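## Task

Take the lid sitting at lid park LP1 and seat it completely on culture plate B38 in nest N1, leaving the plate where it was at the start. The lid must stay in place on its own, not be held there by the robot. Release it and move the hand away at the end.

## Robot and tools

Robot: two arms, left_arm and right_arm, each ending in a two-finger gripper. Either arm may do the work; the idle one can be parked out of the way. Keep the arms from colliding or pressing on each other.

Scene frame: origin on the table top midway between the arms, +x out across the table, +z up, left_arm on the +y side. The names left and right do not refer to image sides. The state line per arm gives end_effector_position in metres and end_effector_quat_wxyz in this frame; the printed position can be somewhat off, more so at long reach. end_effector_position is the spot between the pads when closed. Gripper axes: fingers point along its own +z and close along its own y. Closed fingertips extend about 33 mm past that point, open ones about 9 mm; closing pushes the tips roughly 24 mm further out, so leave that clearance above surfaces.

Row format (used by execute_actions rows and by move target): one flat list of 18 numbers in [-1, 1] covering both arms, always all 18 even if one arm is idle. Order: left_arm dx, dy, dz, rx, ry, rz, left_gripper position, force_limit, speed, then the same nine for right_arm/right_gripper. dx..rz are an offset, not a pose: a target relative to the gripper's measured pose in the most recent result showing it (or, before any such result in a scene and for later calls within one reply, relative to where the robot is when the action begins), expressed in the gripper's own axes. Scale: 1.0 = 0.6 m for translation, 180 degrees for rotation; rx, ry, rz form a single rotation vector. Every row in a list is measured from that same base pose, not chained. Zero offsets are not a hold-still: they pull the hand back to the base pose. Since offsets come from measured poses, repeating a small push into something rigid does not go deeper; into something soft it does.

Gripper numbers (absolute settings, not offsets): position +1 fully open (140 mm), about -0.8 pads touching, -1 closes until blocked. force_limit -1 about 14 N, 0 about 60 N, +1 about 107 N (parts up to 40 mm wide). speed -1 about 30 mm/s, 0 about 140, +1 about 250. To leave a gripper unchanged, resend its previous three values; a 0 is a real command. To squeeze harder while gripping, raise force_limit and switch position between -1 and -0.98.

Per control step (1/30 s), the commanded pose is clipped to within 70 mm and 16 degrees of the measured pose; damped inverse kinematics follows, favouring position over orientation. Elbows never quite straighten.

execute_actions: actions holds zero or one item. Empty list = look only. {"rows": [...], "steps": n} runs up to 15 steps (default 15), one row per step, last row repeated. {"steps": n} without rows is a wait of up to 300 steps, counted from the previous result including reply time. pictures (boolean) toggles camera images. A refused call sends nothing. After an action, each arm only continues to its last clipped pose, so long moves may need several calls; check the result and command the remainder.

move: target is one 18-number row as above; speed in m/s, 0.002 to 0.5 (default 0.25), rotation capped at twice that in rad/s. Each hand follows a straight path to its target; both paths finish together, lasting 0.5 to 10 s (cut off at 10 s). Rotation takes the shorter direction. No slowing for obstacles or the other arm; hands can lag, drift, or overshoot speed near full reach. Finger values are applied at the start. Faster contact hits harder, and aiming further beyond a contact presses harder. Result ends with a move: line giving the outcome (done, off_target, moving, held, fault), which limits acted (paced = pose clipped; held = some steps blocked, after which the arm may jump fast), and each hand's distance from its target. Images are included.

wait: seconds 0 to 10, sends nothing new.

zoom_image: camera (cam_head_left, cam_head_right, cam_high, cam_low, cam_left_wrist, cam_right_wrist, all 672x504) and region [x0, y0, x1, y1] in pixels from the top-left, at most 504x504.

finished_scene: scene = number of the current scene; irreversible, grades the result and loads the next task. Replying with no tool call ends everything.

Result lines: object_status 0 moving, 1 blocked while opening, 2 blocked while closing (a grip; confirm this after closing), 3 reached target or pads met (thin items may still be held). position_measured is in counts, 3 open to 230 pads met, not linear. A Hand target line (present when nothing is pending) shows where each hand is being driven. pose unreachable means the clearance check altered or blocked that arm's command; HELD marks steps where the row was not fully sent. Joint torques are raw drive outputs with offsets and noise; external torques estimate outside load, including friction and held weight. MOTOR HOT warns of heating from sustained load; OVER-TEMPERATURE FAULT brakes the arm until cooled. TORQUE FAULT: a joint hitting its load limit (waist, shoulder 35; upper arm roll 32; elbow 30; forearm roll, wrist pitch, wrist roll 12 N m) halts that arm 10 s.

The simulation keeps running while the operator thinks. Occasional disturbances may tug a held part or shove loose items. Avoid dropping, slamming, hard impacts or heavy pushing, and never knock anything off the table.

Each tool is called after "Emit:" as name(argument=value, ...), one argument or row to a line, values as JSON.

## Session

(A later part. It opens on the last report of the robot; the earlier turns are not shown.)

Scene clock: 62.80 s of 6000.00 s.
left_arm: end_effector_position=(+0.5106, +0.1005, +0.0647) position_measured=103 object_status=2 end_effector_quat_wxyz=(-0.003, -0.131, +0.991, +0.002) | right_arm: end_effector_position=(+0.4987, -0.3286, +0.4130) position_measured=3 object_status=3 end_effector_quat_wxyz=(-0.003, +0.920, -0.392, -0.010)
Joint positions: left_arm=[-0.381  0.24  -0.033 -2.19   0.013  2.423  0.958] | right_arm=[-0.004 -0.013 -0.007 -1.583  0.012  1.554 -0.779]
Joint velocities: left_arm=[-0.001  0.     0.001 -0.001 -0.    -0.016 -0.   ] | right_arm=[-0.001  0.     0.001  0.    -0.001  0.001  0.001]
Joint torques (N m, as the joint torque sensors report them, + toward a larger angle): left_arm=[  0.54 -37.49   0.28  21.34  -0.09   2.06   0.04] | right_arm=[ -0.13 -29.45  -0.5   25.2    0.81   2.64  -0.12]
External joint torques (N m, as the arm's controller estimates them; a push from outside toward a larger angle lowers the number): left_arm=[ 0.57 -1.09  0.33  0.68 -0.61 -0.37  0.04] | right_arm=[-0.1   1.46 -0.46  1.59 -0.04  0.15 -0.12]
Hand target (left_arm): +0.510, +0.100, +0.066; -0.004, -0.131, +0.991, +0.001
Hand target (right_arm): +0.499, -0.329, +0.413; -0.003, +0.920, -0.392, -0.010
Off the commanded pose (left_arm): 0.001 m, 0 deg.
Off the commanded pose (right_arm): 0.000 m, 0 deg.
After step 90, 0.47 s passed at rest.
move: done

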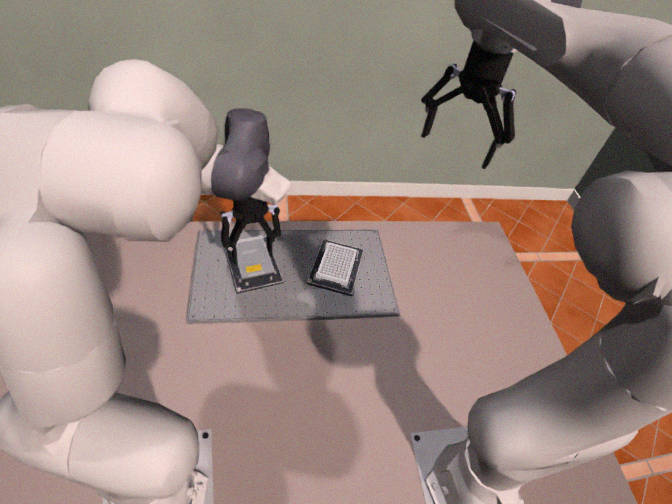

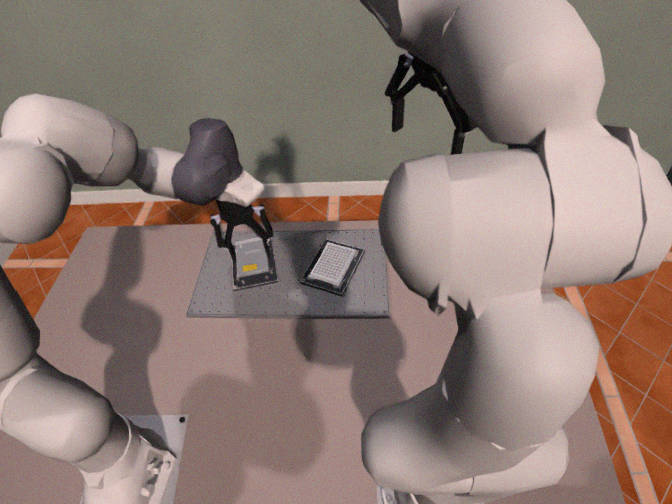

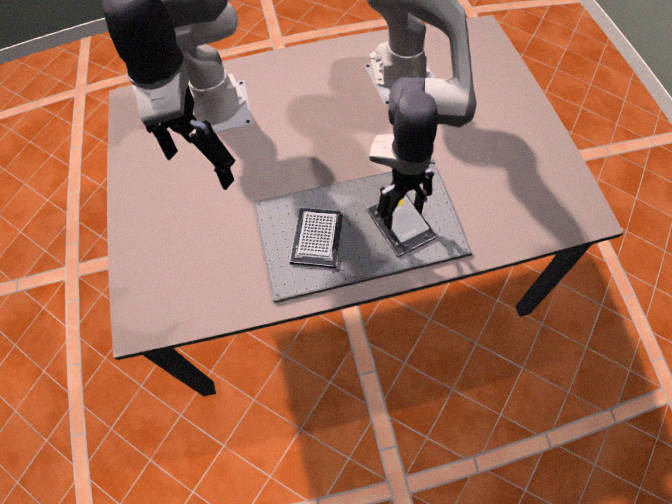

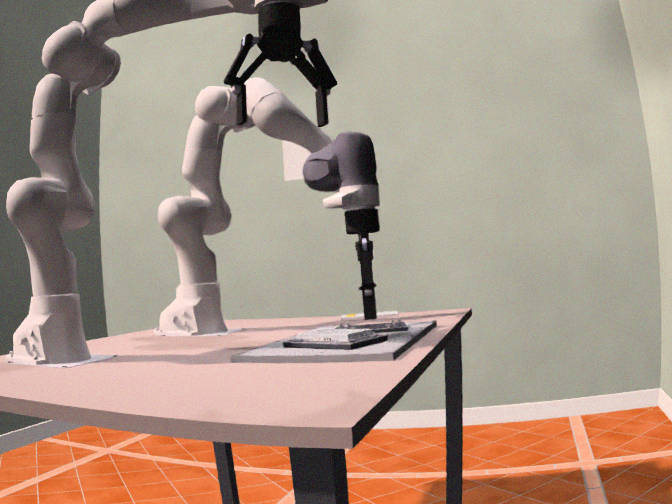

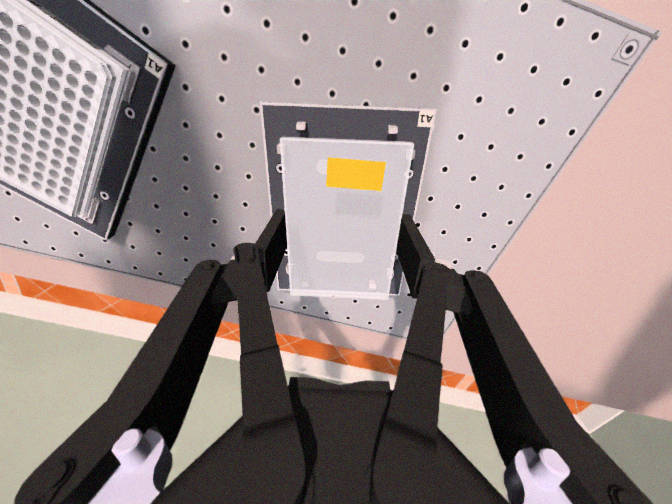

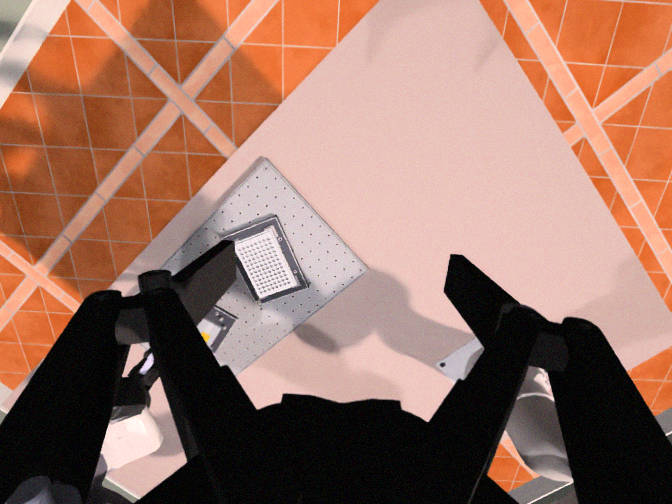

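Emit:
move(
  target=[0.1127, -0.38, -0.035, 0, 0, 0.18, -1, -0.4, -1, 0.1225, 0.2325, 0, 0, 0, 0, 1, 0, 0],
  speed=0.15,
)

Emit:
zoom_image(
  camera="cam_left_wrist",
  region=[220, 70, 470, 320],
)

Scene clock: 74.77 s of 6000.00 s.
left_arm: end_effector_position=(+0.4983, -0.1355, +0.0842) position_measured=103 object_status=2 end_effector_quat_wxyz=(-0.003, +0.146, +0.989, +0.003) | right_arm: end_effector_position=(+0.4514, -0.4742, +0.4121) position_measured=3 object_status=3 end_effector_quat_wxyz=(-0.007, +0.917, -0.398, -0.010)
Joint positions: left_arm=[-0.574  0.502 -0.217 -1.735  0.132  2.214  1.092] | right_arm=[-0.124 -0.094 -0.162 -1.678  0.001  1.566 -1.042]
Joint velocities: left_arm=[ 0.001 -0.001 -0.     0.002  0.    -0.011  0.019] | right_arm=[-0.    -0.    -0.001  0.     0.     0.    -0.031]
Joint torques (N m, as the joint torque sensors report them, + toward a larger angle): left_arm=[  0.88 -44.97  -3.    23.41   1.04   2.02   0.09] | right_arm=[ -0.79 -27.35  -1.64  24.14   0.43   3.01  -0.36]
External joint torques (N m, as the arm's controller estimates them; a push from outside toward a larger angle lowers the number): left_arm=[ 0.9   0.72 -0.05  0.68  0.41 -0.4   0.09] | right_arm=[-0.72  0.61 -1.97  0.44 -0.44  0.53 -0.36]
Hand target (left_arm): +0.498, -0.135, +0.084; -0.004, +0.151, +0.988, +0.004
Hand target (right_arm): +0.451, -0.476, +0.413; -0.007, +0.920, -0.392, -0.009
Off the commanded pose (left_arm): 0.007 m, 1 deg.
Off the commanded pose (right_arm): 0.005 m, 1 deg.
After step 90, 6.53 s passed at rest.
move: off_target (left_arm, right_arm)

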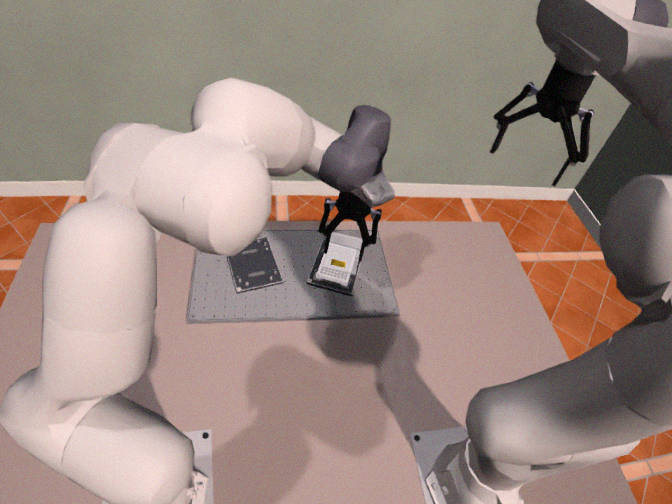

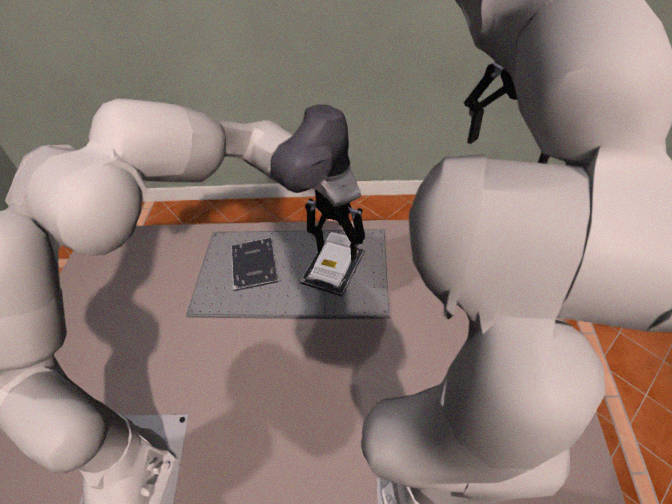

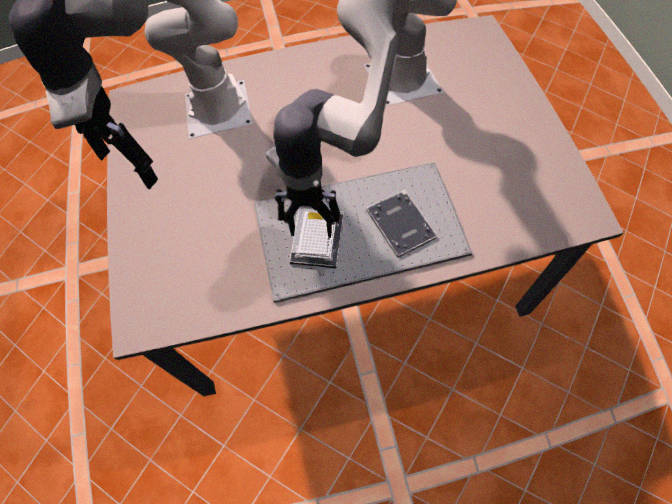

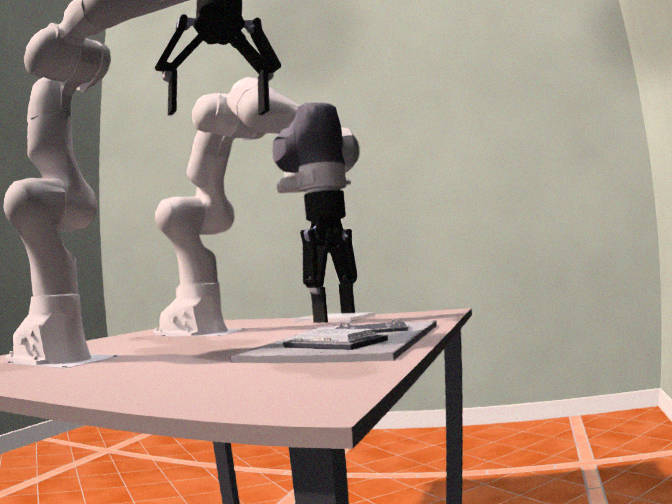

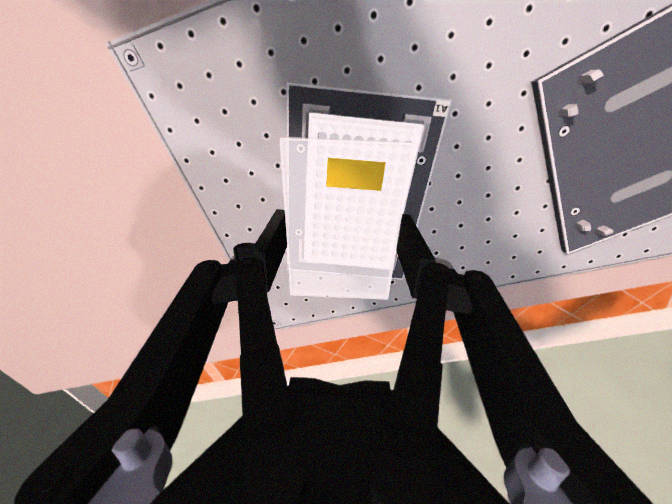

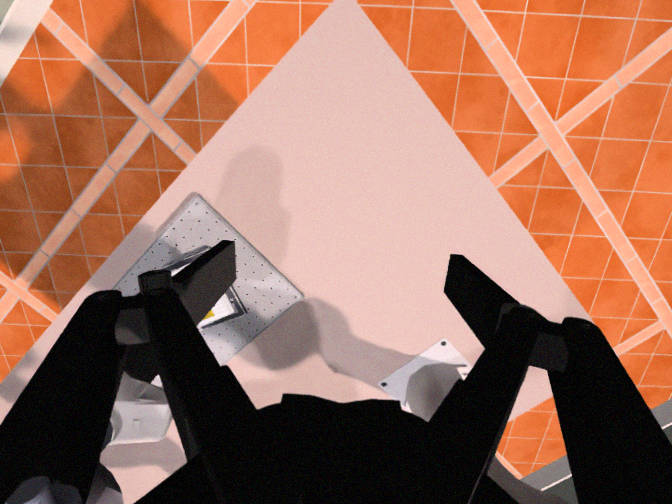

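Region (220, 70, 470, 320) of cam_left_wrist's 672x504 image, scaled by 2.016, with more detail than that image has.

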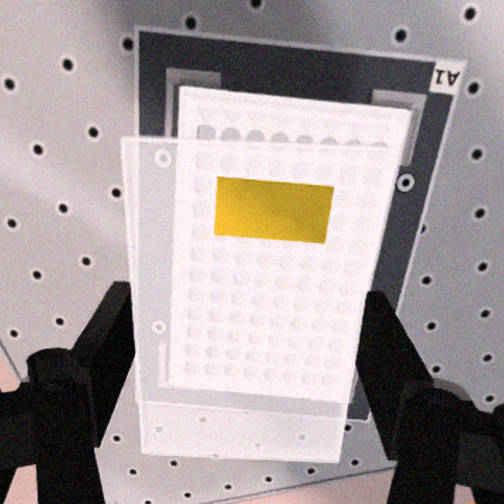

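Emit:
move(
  target=[0.0133, 0.0195, 0.027, 0.002, -0.002, 0.0217, -1, -0.4, -1, 0, 0, 0, 0, 0, 0, 1, 0, 0],
  speed=0.03,
)

Emit:
zoom_image(
  camera="cam_left_wrist",
  region=[220, 70, 470, 320],
)

Emit:
zoom_image(
  camera="cam_low",
  region=[275, 295, 400, 355],
)

Scene clock: 80.57 s of 6000.00 s.
left_arm: end_effector_position=(+0.4941, -0.1202, +0.0668) position_measured=103 object_status=2 end_effector_quat_wxyz=(-0.003, +0.171, +0.985, +0.001) | right_arm: end_effector_position=(+0.4514, -0.4742, +0.4120) position_measured=3 object_status=3 end_effector_quat_wxyz=(-0.007, +0.919, -0.395, -0.010)
Joint positions: left_arm=[-0.543  0.49  -0.228 -1.805  0.138  2.273  1.153] | right_arm=[-0.124 -0.094 -0.162 -1.678  0.001  1.566 -1.049]
Joint velocities: left_arm=[ 0.005 -0.003 -0.005 -0.005  0.002  0.02   0.03 ] | right_arm=[ 0.001 -0.     0.     0.    -0.001 -0.     0.003]
Joint torques (N m, as the joint torque sensors report them, + toward a larger angle): left_arm=[  0.77 -46.1   -2.86  20.85   1.09   2.76   0.2 ] | right_arm=[ -0.06 -26.35  -0.27  25.24   0.81   2.62   0.19]
External joint torques (N m, as the arm's controller estimates them; a push from outside toward a larger angle lowers the number): left_arm=[ 0.91 -1.39  0.32 -1.35  0.48  0.34  0.2 ] | right_arm=[-0.09  1.57 -0.69  1.54 -0.08  0.14  0.2 ]
Hand target (left_arm): +0.495, -0.122, +0.068; -0.000, +0.179, +0.984, -0.001
Hand target (right_arm): +0.451, -0.474, +0.412; -0.007, +0.917, -0.398, -0.010
Off the commanded pose (left_arm): 0.002 m, 1 deg.
Off the commanded pose (right_arm): 0.000 m, 0 deg.
After step 90, 1.50 s passed at rest.
move: done

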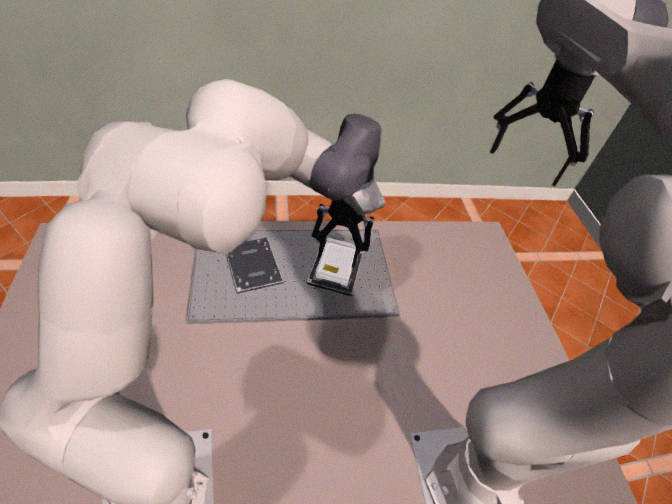

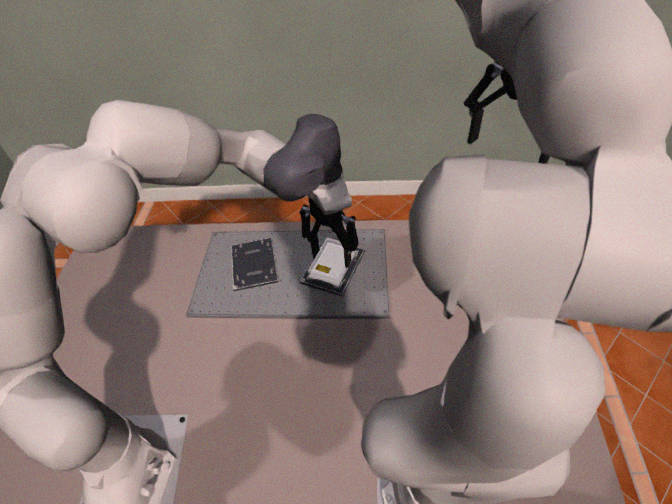

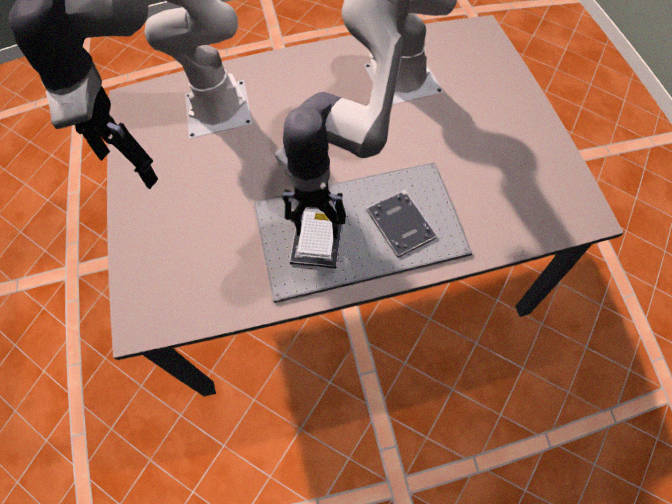

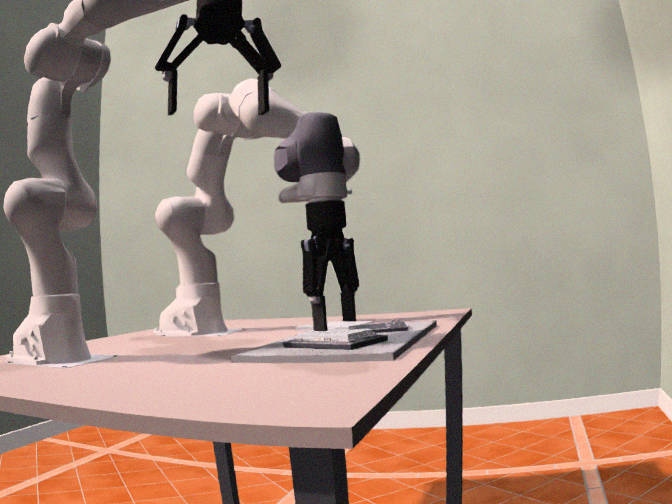

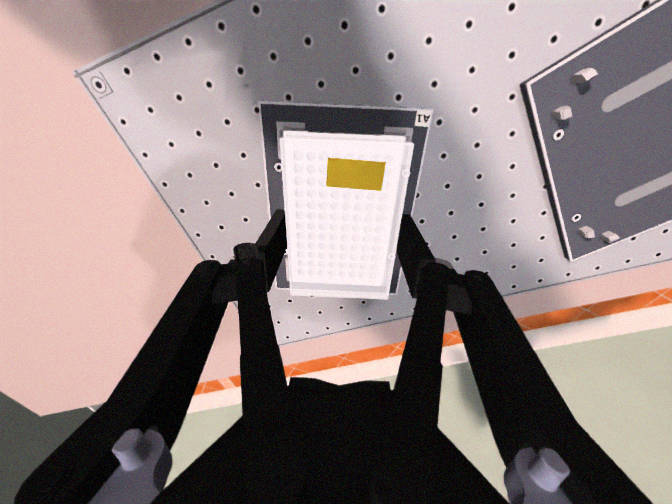

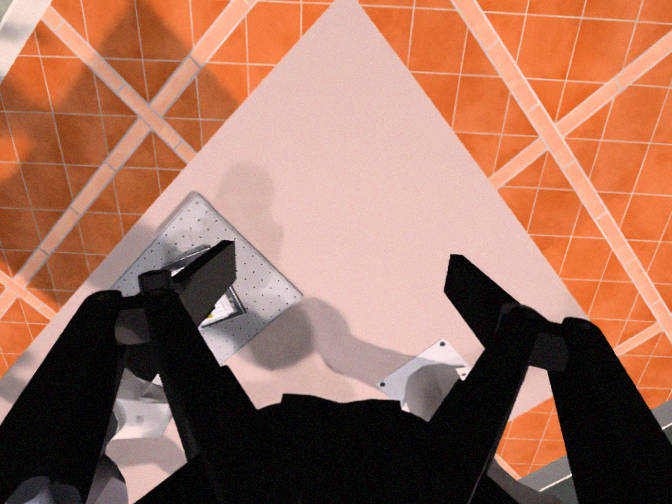

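Region (220, 70, 470, 320) of cam_left_wrist's 672x504 image, scaled by 2.016, with more detail than that image has.

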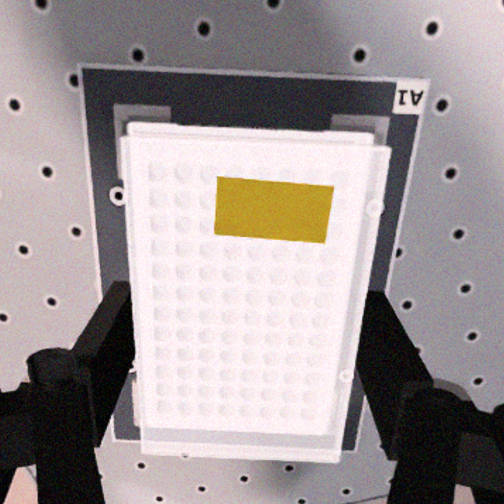

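Region (275, 295, 400, 355) of cam_low's 672x504 image, scaled by 4.032, with more detail than that image has; it fills the top 242 rows of this view, and the rest is white.

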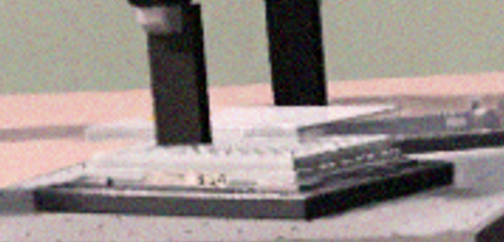

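Emit:
execute_actions(
  actions=[],
)

Emit:
zoom_image(
  camera="cam_left_wrist",
  region=[220, 70, 470, 320],
)

Scene clock: 83.57 s of 6000.00 s.
left_arm: end_effector_position=(+0.4947, -0.1211, +0.0674) position_measured=103 object_status=2 end_effector_quat_wxyz=(-0.002, +0.176, +0.984, -0.000) | right_arm: end_effector_position=(+0.4514, -0.4742, +0.4120) position_measured=3 object_status=3 end_effector_quat_wxyz=(-0.007, +0.919, -0.395, -0.010)
Joint positions: left_arm=[-0.543  0.49  -0.229 -1.806  0.138  2.277  1.162] | right_arm=[-0.124 -0.094 -0.162 -1.678  0.001  1.566 -1.048]
Joint velocities: left_arm=[ 0.    -0.     0.001 -0.001 -0.     0.    -0.002] | right_arm=[-0.001  0.001 -0.     0.     0.001 -0.     0.   ]
Joint torques (N m, as the joint torque sensors report them, + toward a larger angle): left_arm=[  0.99 -45.53  -3.13  20.66   1.06   2.67   0.16] | right_arm=[ -0.35 -26.51  -0.02  25.03   0.82   2.61   0.17]
External joint torques (N m, as the arm's controller estimates them; a push from outside toward a larger angle lowers the number): left_arm=[ 0.89 -0.82 -0.13 -1.52  0.45  0.25  0.16] | right_arm=[-0.22  1.39 -0.28  1.37 -0.05  0.13  0.17]
Hand target (left_arm): +0.495, -0.122, +0.068; -0.000, +0.179, +0.984, -0.001
Hand target (right_arm): +0.451, -0.474, +0.412; -0.007, +0.917, -0.398, -0.010
Off the commanded pose (left_arm): 0.001 m, 0 deg.
Off the commanded pose (right_arm): 0.000 m, 0 deg.
Steps of this call (steps 1 to 90: nothing new was sent). Readings (end_effector_position | what the end effector reports):
1: left_arm (+0.4942, -0.1203, +0.0669) | right_arm (+0.4514, -0.4742, +0.4120) | left_arm position_measured=103 object_status=2 | right_arm position_measured=3 object_status=3
2: left_arm (+0.4943, -0.1204, +0.0670) | right_arm (+0.4514, -0.4742, +0.4120) | left_arm position_measured=103 object_status=2 | right_arm position_measured=3 object_status=3
4: left_arm (+0.4945, -0.1207, +0.0672) | right_arm (+0.4514, -0.4742, +0.4120) | left_arm position_measured=103 object_status=2 | right_arm position_measured=3 object_status=3
8: left_arm (+0.4946, -0.1210, +0.0673) | right_arm (+0.4514, -0.4742, +0.4120) | left_arm position_measured=103 object_status=2 | right_arm position_measured=3 object_status=3
90: the state above

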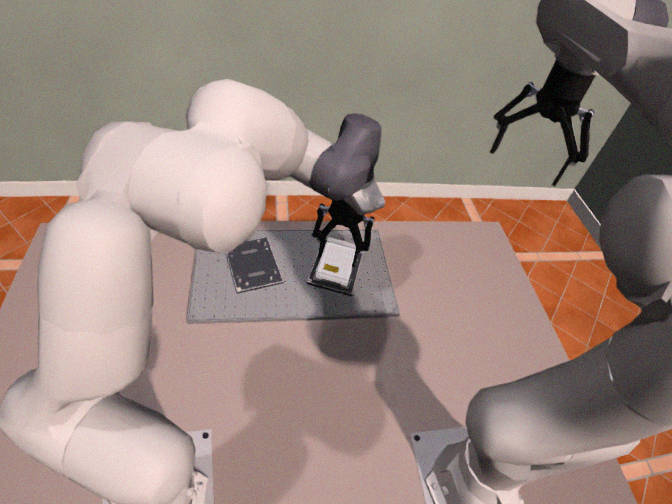

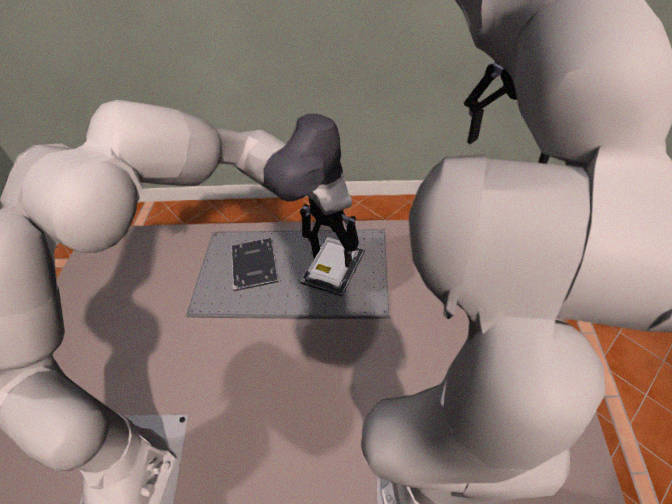

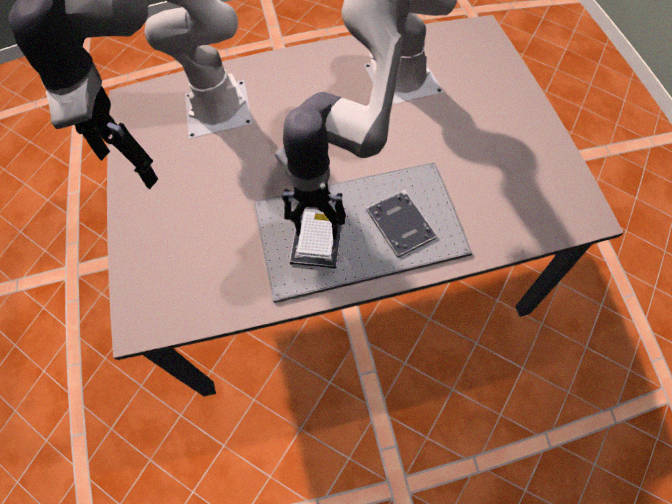

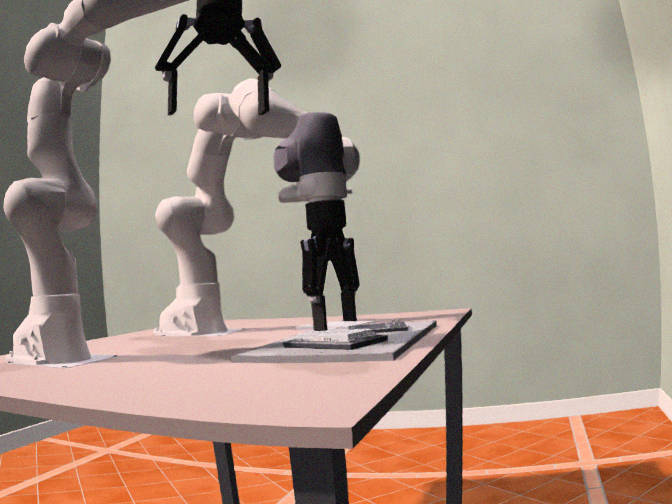

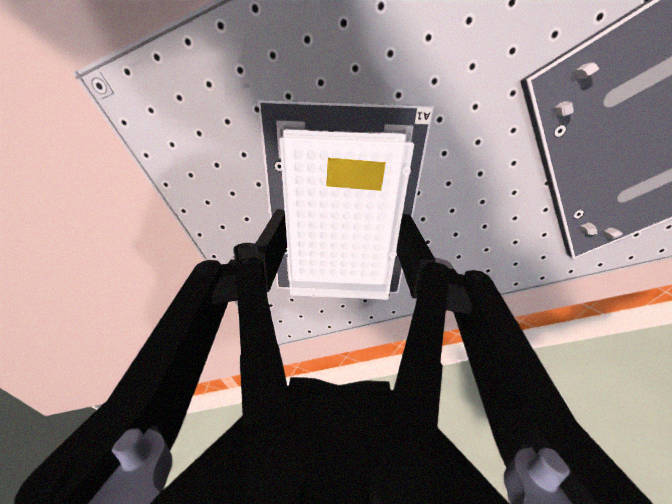

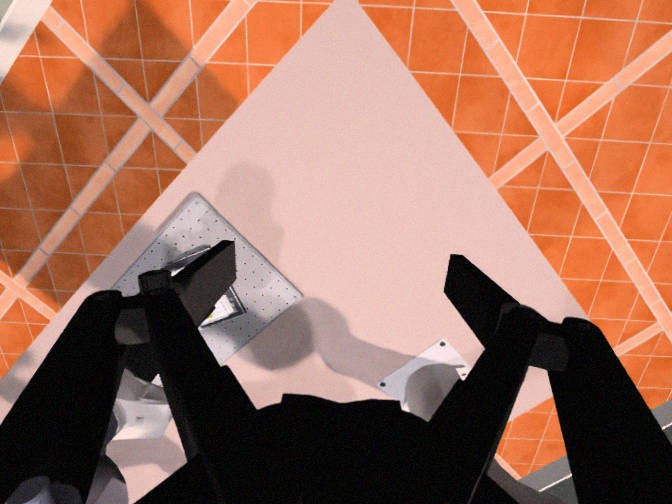

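Region (220, 70, 470, 320) of cam_left_wrist's 672x504 image, scaled by 2.016, with more detail than that image has.

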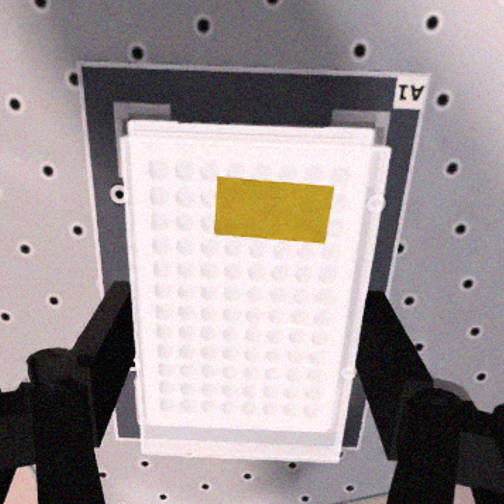

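Emit:
move(
  target=[0.0025, -0.002, 0.0085, 0, 0, -0.0042, -1, -0.4, -1, 0, 0, 0, 0, 0, 0, 1, 0, 0],
  speed=0.006,
)

Emit:
zoom_image(
  camera="cam_left_wrist",
  region=[220, 70, 470, 320],
)

Emit:
zoom_image(
  camera="cam_low",
  region=[275, 295, 400, 355],
)

Scene clock: 91.13 s of 6000.00 s.
left_arm: end_effector_position=(+0.4927, -0.1224, +0.0636) position_measured=103 object_status=2 end_effector_quat_wxyz=(-0.002, +0.172, +0.985, -0.001) | right_arm: end_effector_position=(+0.4514, -0.4742, +0.4120) position_measured=3 object_status=3 end_effector_quat_wxyz=(-0.007, +0.919, -0.395, -0.010)
Joint positions: left_arm=[-0.545  0.493 -0.229 -1.811  0.138  2.285  1.152] | right_arm=[-0.124 -0.094 -0.162 -1.678  0.001  1.566 -1.048]
Joint velocities: left_arm=[ 0.     0.     0.001  0.    -0.     0.004 -0.006] | right_arm=[-0.    -0.    -0.001  0.     0.001  0.    -0.001]
Joint torques (N m, as the joint torque sensors report them, + toward a larger angle): left_arm=[ -0.4  -44.28  -1.02  20.61   0.9    2.79  -0.31] | right_arm=[ -0.38 -26.65  -0.29  25.2    0.79   2.62  -0.12]
External joint torques (N m, as the arm's controller estimates them; a push from outside toward a larger angle lowers the number): left_arm=[-0.54  0.49  1.99 -1.56  0.29  0.36 -0.31] | right_arm=[-0.34  1.36 -0.65  1.48 -0.09  0.13 -0.12]
Hand target (left_arm): +0.493, -0.122, +0.062; -0.002, +0.169, +0.986, -0.000
Hand target (right_arm): +0.451, -0.474, +0.412; -0.007, +0.919, -0.395, -0.010
Off the commanded pose (left_arm): 0.002 m, 0 deg.
Off the commanded pose (right_arm): 0.000 m, 0 deg.
After step 90, 3.23 s passed at rest.
move: done

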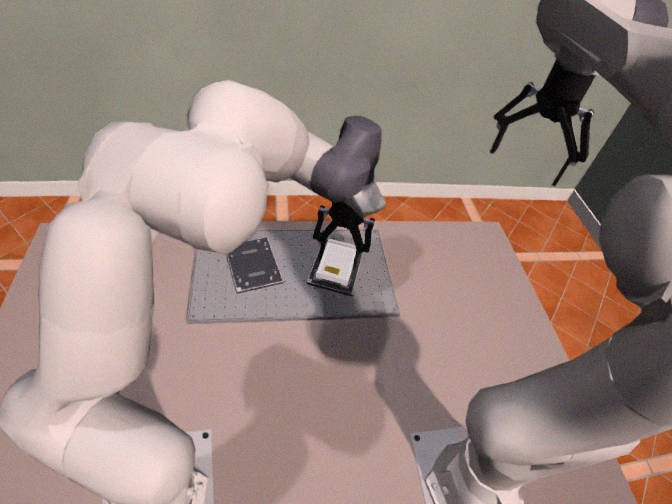

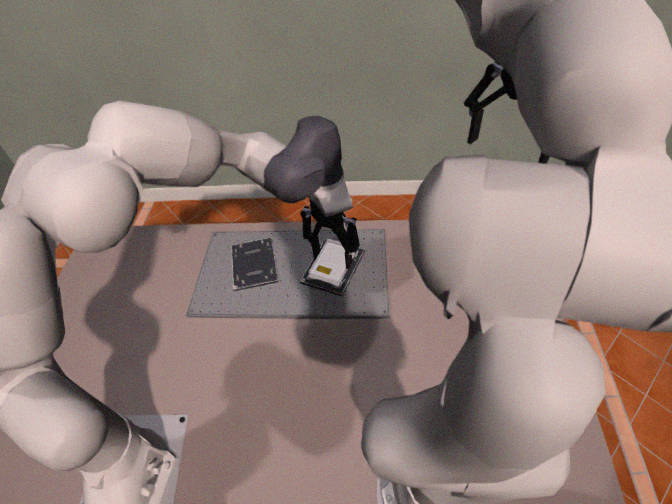

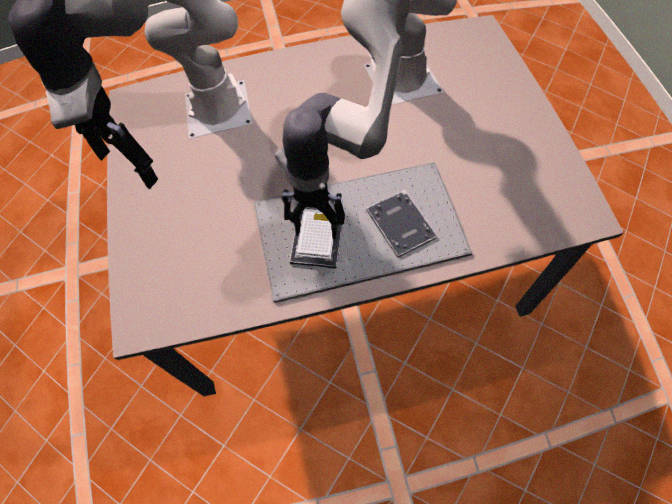

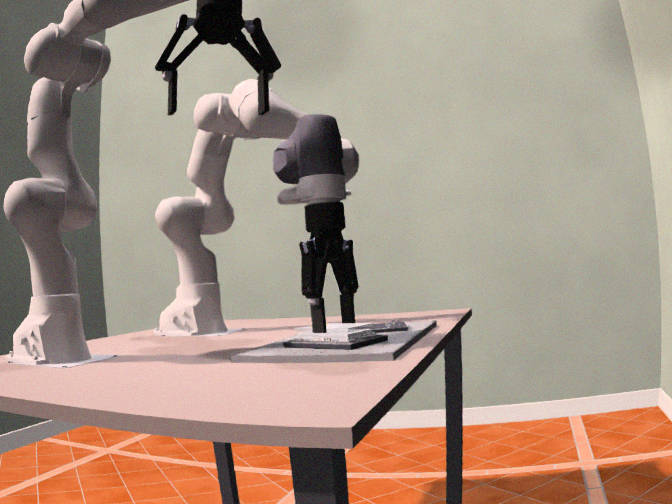

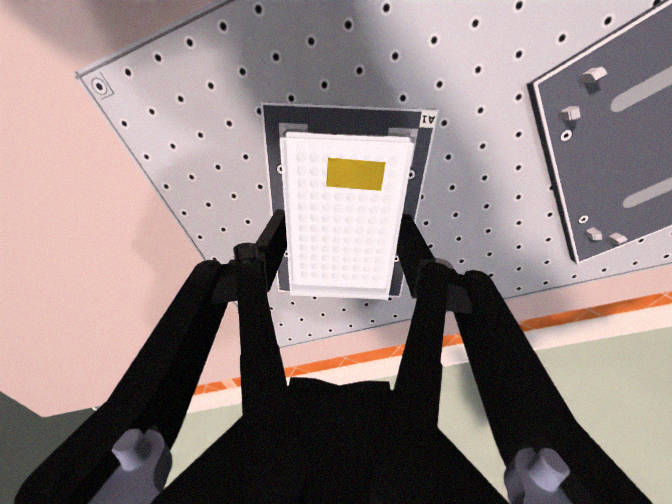

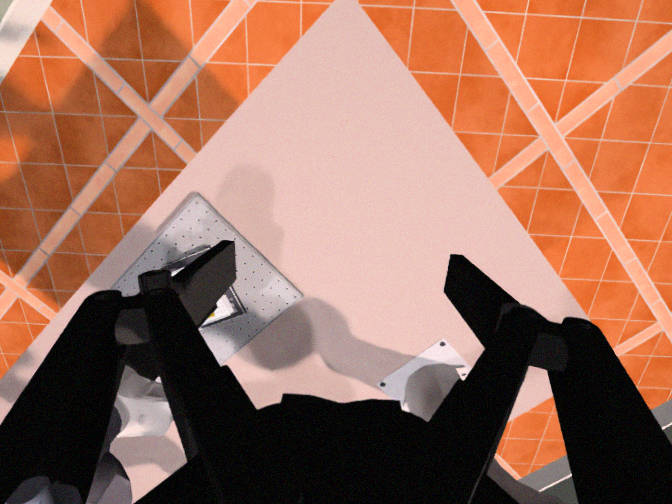

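Region (220, 70, 470, 320) of cam_left_wrist's 672x504 image, scaled by 2.016, with more detail than that image has.

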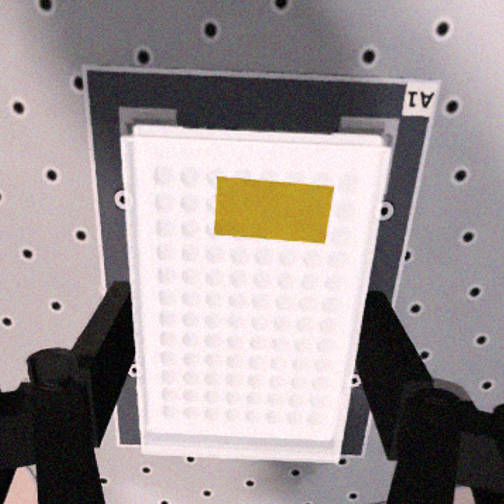

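Region (275, 295, 400, 355) of cam_low's 672x504 image, scaled by 4.032, with more detail than that image has; it fills the top 242 rows of this view, and the rest is white.

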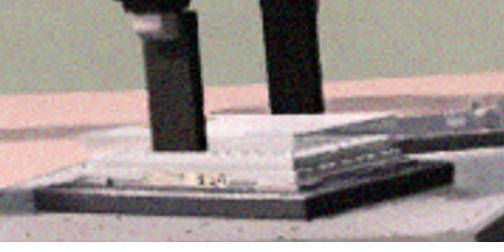

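Emit:
zoom_image(
  camera="cam_left_wrist",
  region=[265, 110, 435, 190],
)

Emit:
zoom_image(
  camera="cam_left_wrist",
  region=[265, 240, 415, 310],
)

Region (265, 110, 435, 190) of cam_left_wrist's 672x504 image, scaled by 2.965, with more detail than that image has; it fills the top 237 rows of this view, and the rest is white.

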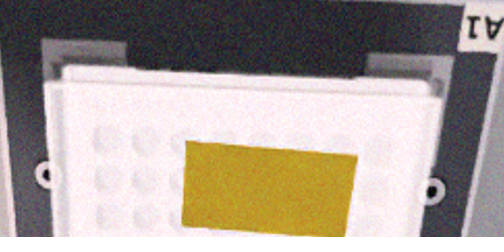

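Region (265, 240, 415, 310) of cam_left_wrist's 672x504 image, scaled by 3.360, with more detail than that image has; it fills the top 235 rows of this view, and the rest is white.

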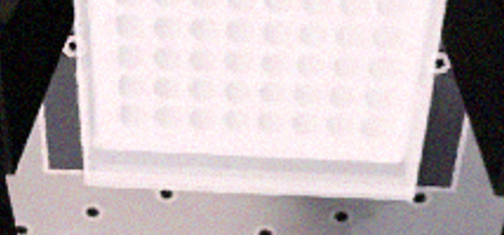

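Emit:
move(
  target=[0, 0.002, 0.006, 0, 0, 0, -1, -0.4, -1, 0, 0, 0, 0, 0, 0, 1, 0, 0],
  speed=0.004,
)

Emit:
zoom_image(
  camera="cam_left_wrist",
  region=[220, 70, 470, 320],
)

Emit:
zoom_image(
  camera="cam_low",
  region=[275, 295, 400, 355],
)

Scene clock: 103.07 s of 6000.00 s.
left_arm: end_effector_position=(+0.4925, -0.1226, +0.0613) position_measured=103 object_status=2 end_effector_quat_wxyz=(-0.002, +0.171, +0.985, -0.001) | right_arm: end_effector_position=(+0.4514, -0.4742, +0.4120) position_measured=3 object_status=3 end_effector_quat_wxyz=(-0.007, +0.919, -0.395, -0.010)
Joint positions: left_arm=[-0.545  0.497 -0.228 -1.812  0.138  2.29   1.15 ] | right_arm=[-0.124 -0.094 -0.162 -1.678  0.001  1.566 -1.048]
Joint velocities: left_arm=[-0.     0.001 -0.001 -0.001  0.001  0.002  0.002] | right_arm=[-0.     0.001 -0.    -0.     0.001 -0.    -0.002]
Joint torques (N m, as the joint torque sensors report them, + toward a larger angle): left_arm=[  1.03 -44.02  -1.86  20.79   0.96   2.82   0.15] | right_arm=[ -0.37 -26.52  -0.21  24.94   0.84   2.64  -0.17]
External joint torques (N m, as the arm's controller estimates them; a push from outside toward a larger angle lowers the number): left_arm=[ 1.17  0.76  1.38 -1.26  0.36  0.4   0.15] | right_arm=[-0.41  1.32 -0.64  1.27 -0.05  0.16 -0.17]
Hand target (left_arm): +0.493, -0.121, +0.060; -0.002, +0.172, +0.985, -0.001
Hand target (right_arm): +0.451, -0.474, +0.412; -0.007, +0.919, -0.395, -0.010
Off the commanded pose (left_arm): 0.002 m, 0 deg.
Off the commanded pose (right_arm): 0.000 m, 0 deg.
After step 90, 7.80 s passed at rest.
move: done

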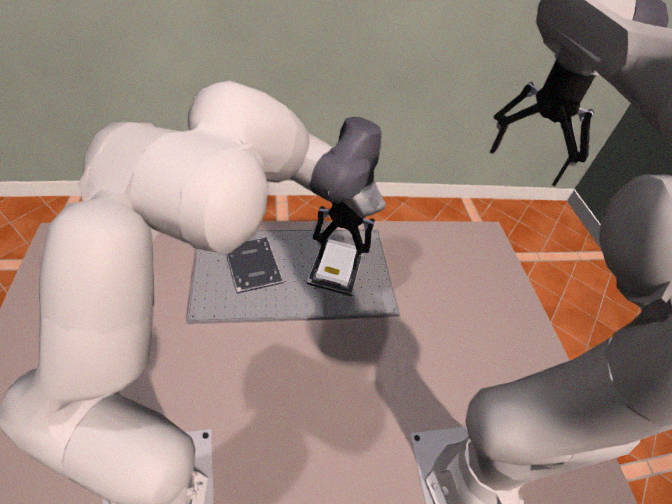

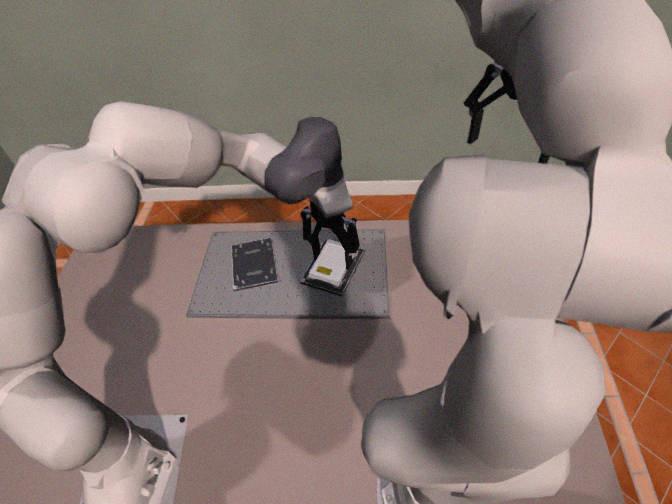

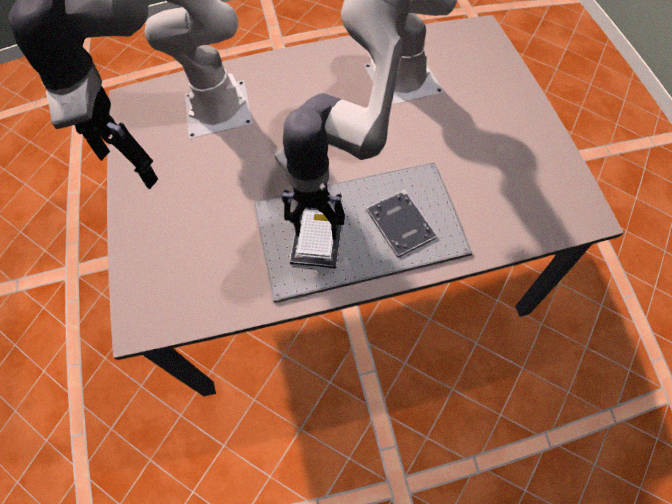

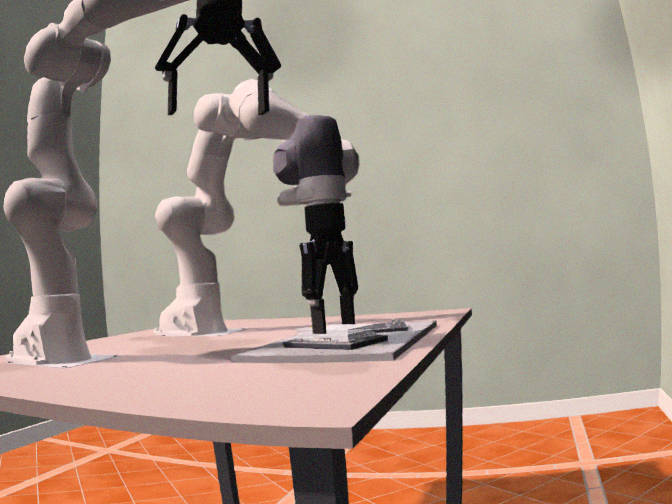

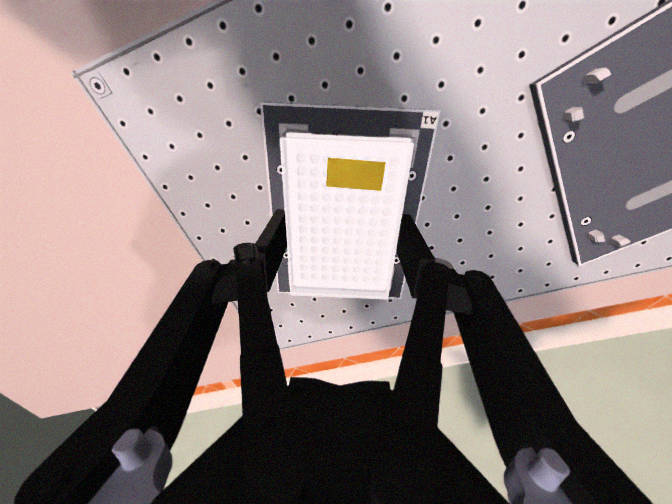

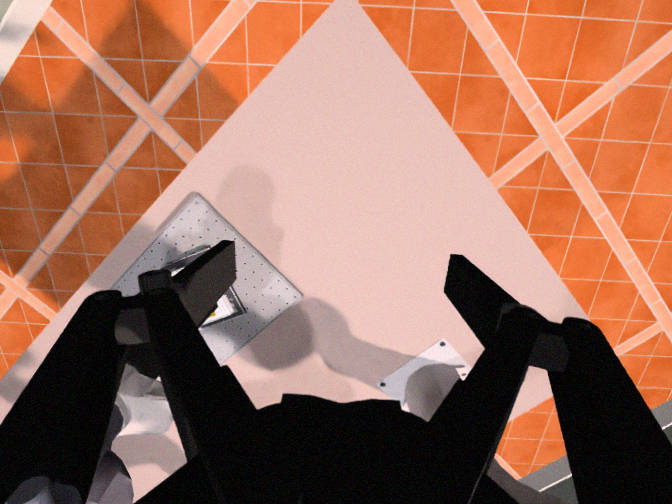

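Region (220, 70, 470, 320) of cam_left_wrist's 672x504 image, scaled by 2.016, with more detail than that image has.

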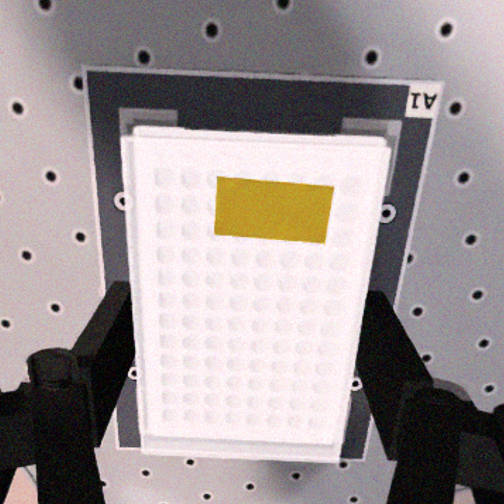

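Region (275, 295, 400, 355) of cam_low's 672x504 image, scaled by 4.032, with more detail than that image has; it fills the top 242 rows of this view, and the rest is white.

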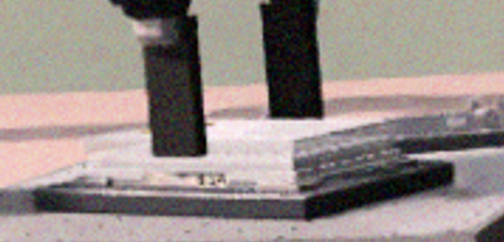

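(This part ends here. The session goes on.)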